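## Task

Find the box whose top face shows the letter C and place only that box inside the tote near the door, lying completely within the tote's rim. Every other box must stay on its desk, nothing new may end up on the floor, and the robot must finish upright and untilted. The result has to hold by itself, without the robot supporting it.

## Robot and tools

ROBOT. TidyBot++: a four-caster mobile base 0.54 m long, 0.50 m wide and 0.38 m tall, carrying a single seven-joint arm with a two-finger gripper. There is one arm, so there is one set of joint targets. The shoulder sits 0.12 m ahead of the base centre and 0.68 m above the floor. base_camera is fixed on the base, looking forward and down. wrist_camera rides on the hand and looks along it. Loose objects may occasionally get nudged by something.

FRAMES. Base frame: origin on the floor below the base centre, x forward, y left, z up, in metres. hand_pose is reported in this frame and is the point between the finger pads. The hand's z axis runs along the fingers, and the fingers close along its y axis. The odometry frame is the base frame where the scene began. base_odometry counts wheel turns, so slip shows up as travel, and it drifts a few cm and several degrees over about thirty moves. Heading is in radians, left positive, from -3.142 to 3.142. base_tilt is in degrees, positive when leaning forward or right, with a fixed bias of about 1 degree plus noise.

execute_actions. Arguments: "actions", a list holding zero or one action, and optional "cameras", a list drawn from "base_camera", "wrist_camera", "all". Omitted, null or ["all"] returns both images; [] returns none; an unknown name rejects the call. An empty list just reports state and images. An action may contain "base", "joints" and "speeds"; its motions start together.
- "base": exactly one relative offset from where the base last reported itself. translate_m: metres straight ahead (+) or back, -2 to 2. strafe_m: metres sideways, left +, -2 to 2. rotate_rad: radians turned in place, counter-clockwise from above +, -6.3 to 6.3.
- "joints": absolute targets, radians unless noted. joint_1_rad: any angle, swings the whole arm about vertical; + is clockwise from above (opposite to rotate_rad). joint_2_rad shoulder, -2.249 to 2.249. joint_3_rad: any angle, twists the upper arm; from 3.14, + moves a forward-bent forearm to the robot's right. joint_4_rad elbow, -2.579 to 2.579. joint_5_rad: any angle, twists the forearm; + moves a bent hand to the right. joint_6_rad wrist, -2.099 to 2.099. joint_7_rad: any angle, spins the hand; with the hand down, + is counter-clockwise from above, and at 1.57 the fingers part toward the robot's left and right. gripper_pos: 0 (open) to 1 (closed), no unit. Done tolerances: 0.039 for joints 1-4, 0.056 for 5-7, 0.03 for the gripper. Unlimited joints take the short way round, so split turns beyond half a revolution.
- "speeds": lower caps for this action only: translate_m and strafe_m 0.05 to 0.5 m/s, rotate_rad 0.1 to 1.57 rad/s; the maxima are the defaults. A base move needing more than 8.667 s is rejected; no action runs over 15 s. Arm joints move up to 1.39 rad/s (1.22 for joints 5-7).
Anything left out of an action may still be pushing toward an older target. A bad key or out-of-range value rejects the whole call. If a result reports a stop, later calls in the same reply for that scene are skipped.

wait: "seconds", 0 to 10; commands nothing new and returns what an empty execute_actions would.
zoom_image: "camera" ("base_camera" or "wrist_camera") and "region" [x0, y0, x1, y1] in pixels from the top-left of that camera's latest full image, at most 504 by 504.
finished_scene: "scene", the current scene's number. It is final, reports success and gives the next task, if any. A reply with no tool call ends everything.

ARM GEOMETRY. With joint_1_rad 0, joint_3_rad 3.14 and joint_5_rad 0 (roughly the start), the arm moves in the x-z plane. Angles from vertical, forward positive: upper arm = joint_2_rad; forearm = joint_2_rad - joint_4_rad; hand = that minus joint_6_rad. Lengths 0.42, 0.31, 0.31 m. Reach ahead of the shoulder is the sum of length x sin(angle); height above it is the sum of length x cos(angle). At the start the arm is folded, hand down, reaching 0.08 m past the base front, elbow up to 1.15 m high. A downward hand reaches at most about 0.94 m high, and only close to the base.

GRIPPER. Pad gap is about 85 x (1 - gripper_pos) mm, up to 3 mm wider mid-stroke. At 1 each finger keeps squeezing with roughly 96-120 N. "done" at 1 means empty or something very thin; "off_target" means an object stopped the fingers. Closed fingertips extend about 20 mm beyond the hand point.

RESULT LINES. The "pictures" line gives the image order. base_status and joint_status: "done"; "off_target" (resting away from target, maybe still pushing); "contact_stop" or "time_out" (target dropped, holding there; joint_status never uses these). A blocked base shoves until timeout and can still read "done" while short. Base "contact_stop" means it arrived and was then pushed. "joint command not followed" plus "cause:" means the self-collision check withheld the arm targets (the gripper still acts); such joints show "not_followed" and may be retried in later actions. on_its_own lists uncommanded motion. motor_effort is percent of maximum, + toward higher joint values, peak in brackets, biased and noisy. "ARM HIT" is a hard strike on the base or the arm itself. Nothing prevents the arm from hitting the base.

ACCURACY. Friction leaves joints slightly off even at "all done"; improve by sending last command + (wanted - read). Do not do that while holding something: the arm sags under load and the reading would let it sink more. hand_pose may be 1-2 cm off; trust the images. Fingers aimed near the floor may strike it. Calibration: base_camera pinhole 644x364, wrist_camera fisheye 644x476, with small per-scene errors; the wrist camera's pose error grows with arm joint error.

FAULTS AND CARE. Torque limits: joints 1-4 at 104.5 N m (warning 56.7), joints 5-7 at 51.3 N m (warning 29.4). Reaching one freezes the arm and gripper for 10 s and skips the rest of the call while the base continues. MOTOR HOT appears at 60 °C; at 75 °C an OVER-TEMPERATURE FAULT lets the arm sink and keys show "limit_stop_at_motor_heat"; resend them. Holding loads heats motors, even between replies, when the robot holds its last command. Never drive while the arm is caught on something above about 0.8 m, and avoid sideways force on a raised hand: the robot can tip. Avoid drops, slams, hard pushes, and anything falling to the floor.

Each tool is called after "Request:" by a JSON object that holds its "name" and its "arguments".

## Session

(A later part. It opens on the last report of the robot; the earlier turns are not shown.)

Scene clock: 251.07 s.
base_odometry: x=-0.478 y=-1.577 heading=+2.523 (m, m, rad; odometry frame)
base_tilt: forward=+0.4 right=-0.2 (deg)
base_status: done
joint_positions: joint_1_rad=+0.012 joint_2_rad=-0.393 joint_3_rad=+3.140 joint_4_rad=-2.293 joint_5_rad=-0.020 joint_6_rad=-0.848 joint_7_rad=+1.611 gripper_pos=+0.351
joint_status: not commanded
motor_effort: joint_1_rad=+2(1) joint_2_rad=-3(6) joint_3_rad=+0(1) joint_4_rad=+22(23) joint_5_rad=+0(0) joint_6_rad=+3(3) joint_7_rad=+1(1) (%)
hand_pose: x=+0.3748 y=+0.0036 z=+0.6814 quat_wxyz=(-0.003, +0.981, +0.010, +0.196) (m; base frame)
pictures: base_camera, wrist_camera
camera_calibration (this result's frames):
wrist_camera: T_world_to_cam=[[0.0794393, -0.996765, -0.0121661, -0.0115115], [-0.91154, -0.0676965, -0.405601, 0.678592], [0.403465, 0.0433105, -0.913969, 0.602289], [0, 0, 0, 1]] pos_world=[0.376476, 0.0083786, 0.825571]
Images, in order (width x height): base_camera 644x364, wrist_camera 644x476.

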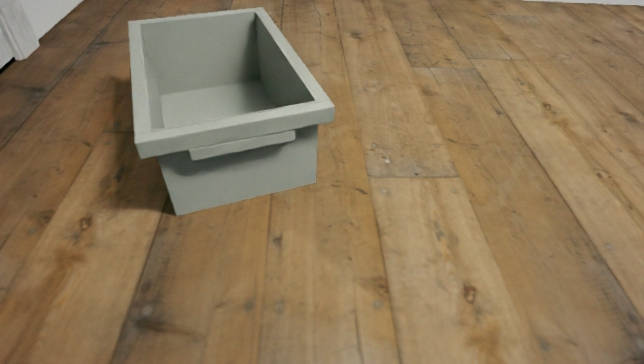

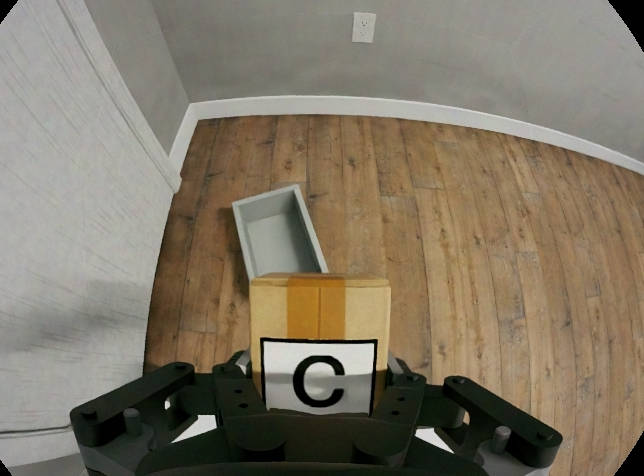

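Request:
{"name": "execute_actions", "arguments": {"actions": [{"joints":{"joint_1_rad":-0.23,"joint_2_rad":1.33,"joint_4_rad":-1.29,"joint_6_rad":-0.45,"joint_7_rad":1.75}}]}}

Scene clock: 268.83 s.
base_odometry: x=-0.478 y=-1.577 heading=+2.523 (m, m, rad; odometry frame)
base_tilt: forward=+0.4 right=-0.2 (deg)
base_status: not commanded
joint_positions: joint_1_rad=-0.215 joint_2_rad=+1.333 joint_3_rad=+3.140 joint_4_rad=-1.308 joint_5_rad=-0.020 joint_6_rad=-0.502 joint_7_rad=+1.706 gripper_pos=+0.351
joint_status: all done
motor_effort: joint_1_rad=+2(1) joint_2_rad=-41(43) joint_3_rad=-1(1) joint_4_rad=+10(22) joint_5_rad=+0(0) joint_6_rad=-1(3) joint_7_rad=+0(2) (%)
hand_pose: x=+0.6646 y=+0.1251 z=+0.1940 quat_wxyz=(-0.006, +0.986, +0.166, -0.001) (m; base frame)
pictures: base_camera, wrist_camera
camera_calibration (this result's frames):
wrist_camera: T_world_to_cam=[[0.374442, -0.926268, -0.0426579, -0.118326], [-0.927216, -0.373637, -0.0257954, 0.728299], [0.00795491, 0.049212, -0.998757, 0.313275], [0, 0, 0, 1]] pos_world=[0.717105, 0.147101, 0.326625]
Images, in order (width x height): base_camera 644x364, wrist_camera 644x476.

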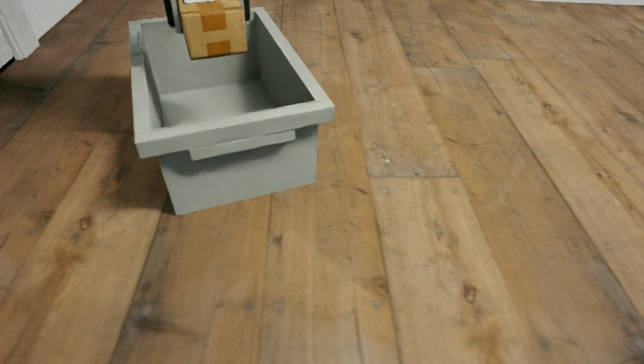

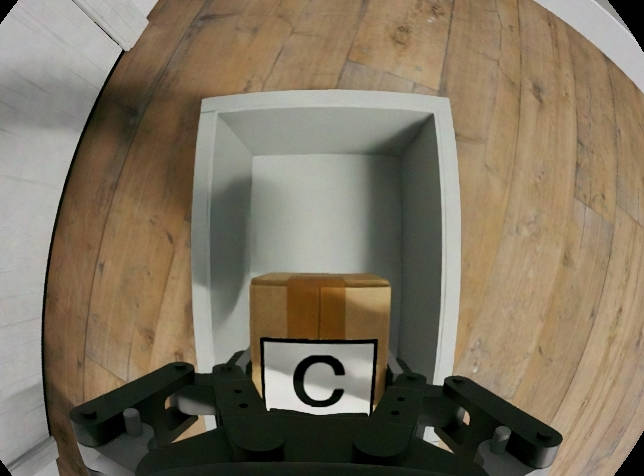

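Request:
{"name": "execute_actions", "arguments": {"actions": [{"joints":{"joint_2_rad":1.685,"joint_4_rad":-0.955,"joint_6_rad":-0.41}}]}}

Scene clock: 274.07 s.
base_odometry: x=-0.478 y=-1.577 heading=+2.523 (m, m, rad; odometry frame)
base_tilt: forward=+0.4 right=-0.2 (deg)
base_status: not commanded
joint_positions: joint_1_rad=-0.217 joint_2_rad=+1.679 joint_3_rad=+3.140 joint_4_rad=-0.967 joint_5_rad=-0.020 joint_6_rad=-0.459 joint_7_rad=+1.707 gripper_pos=+0.351
joint_status: all done
motor_effort: joint_1_rad=+1(1) joint_2_rad=-43(45) joint_3_rad=-1(2) joint_4_rad=+10(12) joint_5_rad=+0(0) joint_6_rad=-1(2) joint_7_rad=+1(0) (%)
hand_pose: x=+0.6832 y=+0.1295 z=+0.0485 quat_wxyz=(-0.006, +0.986, +0.166, +0.018) (m; base frame)
pictures: base_camera, wrist_camera
camera_calibration (this result's frames):
wrist_camera: T_world_to_cam=[[0.37627, -0.925817, -0.0358194, -0.128968], [-0.925482, -0.37375, -0.0615951, 0.743979], [0.0436383, 0.0563266, -0.997458, 0.142227], [0, 0, 0, 1]] pos_world=[0.730859, 0.150651, 0.183071]
Images, in order (width x height): base_camera 644x364, wrist_camera 644x476.

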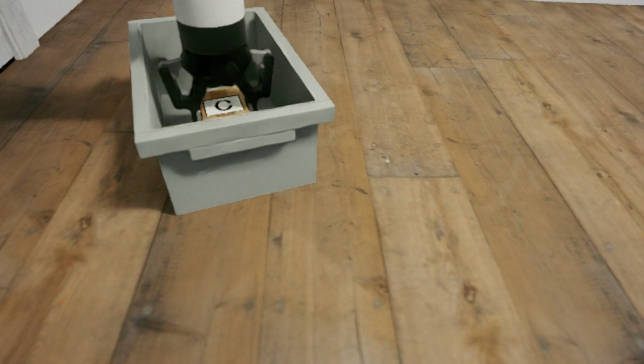

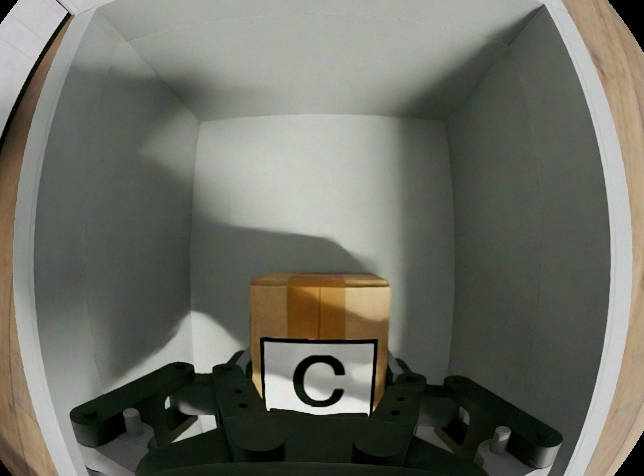

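Request:
{"name": "execute_actions", "arguments": {"actions": [{"joints":{"joint_2_rad":1.715,"joint_4_rad":-0.935}}], "cameras": []}}

Request:
{"name": "execute_actions", "arguments": {"actions": [{"joints":{"gripper_pos":0.12}}], "cameras": []}}

Request:
{"name": "execute_actions", "arguments": {"actions": [{"joints":{"joint_2_rad":1.25,"joint_4_rad":-1.37,"joint_6_rad":-0.5}}]}}

Scene clock: 281.23 s.
base_odometry: x=-0.478 y=-1.577 heading=+2.523 (m, m, rad; odometry frame)
base_tilt: forward=+0.4 right=-0.2 (deg)
base_status: not commanded
joint_positions: joint_1_rad=-0.217 joint_2_rad=+1.689 joint_3_rad=+3.140 joint_4_rad=-0.949 joint_5_rad=-0.020 joint_6_rad=-0.459 joint_7_rad=+1.707 gripper_pos=+0.351
joint_status: all done
motor_effort: joint_1_rad=+2(1) joint_2_rad=-38(43) joint_3_rad=+0(1) joint_4_rad=+10(12) joint_5_rad=+0(1) joint_6_rad=+2(4) joint_7_rad=+1(0) (%)
hand_pose: x=+0.6878 y=+0.1306 z=+0.0459 quat_wxyz=(-0.007, +0.986, +0.166, +0.022) (m; base frame)
pictures: none
No camera images: the call's "cameras" was empty. Leave "cameras" out to get every camera's image.

Scene clock: 282.40 s.
base_odometry: x=-0.478 y=-1.577 heading=+2.523 (m, m, rad; odometry frame)
base_tilt: forward=+0.4 right=-0.2 (deg)
base_status: not commanded
joint_positions: joint_1_rad=-0.217 joint_2_rad=+1.711 joint_3_rad=+3.140 joint_4_rad=-0.947 joint_5_rad=-0.020 joint_6_rad=-0.459 joint_7_rad=+1.707 gripper_pos=+0.120
joint_status: all done
motor_effort: joint_1_rad=+2(2) joint_2_rad=-41(43) joint_3_rad=-1(1) joint_4_rad=+10(10) joint_5_rad=+0(0) joint_6_rad=-1(1) joint_7_rad=+0(1) (%)
hand_pose: x=+0.6749 y=+0.1277 z=+0.0334 quat_wxyz=(-0.006, +0.986, +0.166, +0.012) (m; base frame)
pictures: none
No camera images: the call's "cameras" was empty. Leave "cameras" out to get every camera's image.

Scene clock: 284.20 s.
base_odometry: x=-0.478 y=-1.577 heading=+2.523 (m, m, rad; odometry frame)
base_tilt: forward=+0.4 right=-0.2 (deg)
base_status: not commanded
joint_positions: joint_1_rad=-0.217 joint_2_rad=+1.251 joint_3_rad=+3.140 joint_4_rad=-1.355 joint_5_rad=-0.020 joint_6_rad=-0.459 joint_7_rad=+1.707 gripper_pos=+0.120
joint_status: all done
motor_effort: joint_1_rad=+2(2) joint_2_rad=-41(44) joint_3_rad=-1(1) joint_4_rad=+11(13) joint_5_rad=+0(0) joint_6_rad=+0(0) joint_7_rad=+1(1) (%)
hand_pose: x=+0.6878 y=+0.1306 z=+0.2332 quat_wxyz=(-0.007, +0.985, +0.167, +0.038) (m; base frame)
pictures: base_camera, wrist_camera
camera_calibration (this result's frames):
wrist_camera: T_world_to_cam=[[0.378468, -0.925164, -0.0288697, -0.126288], [-0.921896, -0.373971, -0.101258, 0.76686], [0.082884, 0.0649378, -0.994441, 0.297314], [0, 0, 0, 1]] pos_world=[0.730119, 0.15064, 0.369666]
Images, in order (width x height): base_camera 644x364, wrist_camera 644x476.

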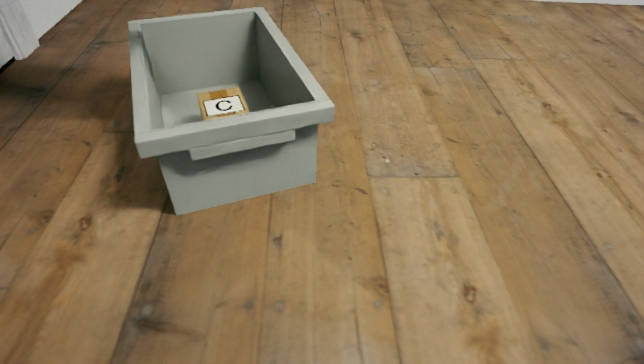

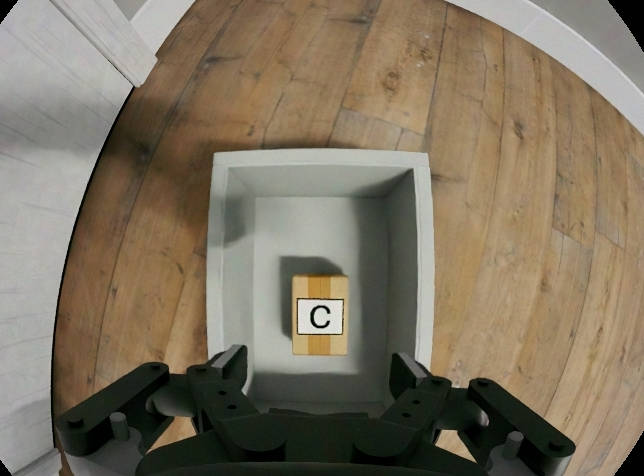

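Request:
{"name": "finished_scene", "arguments": {"scene": 2}}

The scene is finished: the task was done.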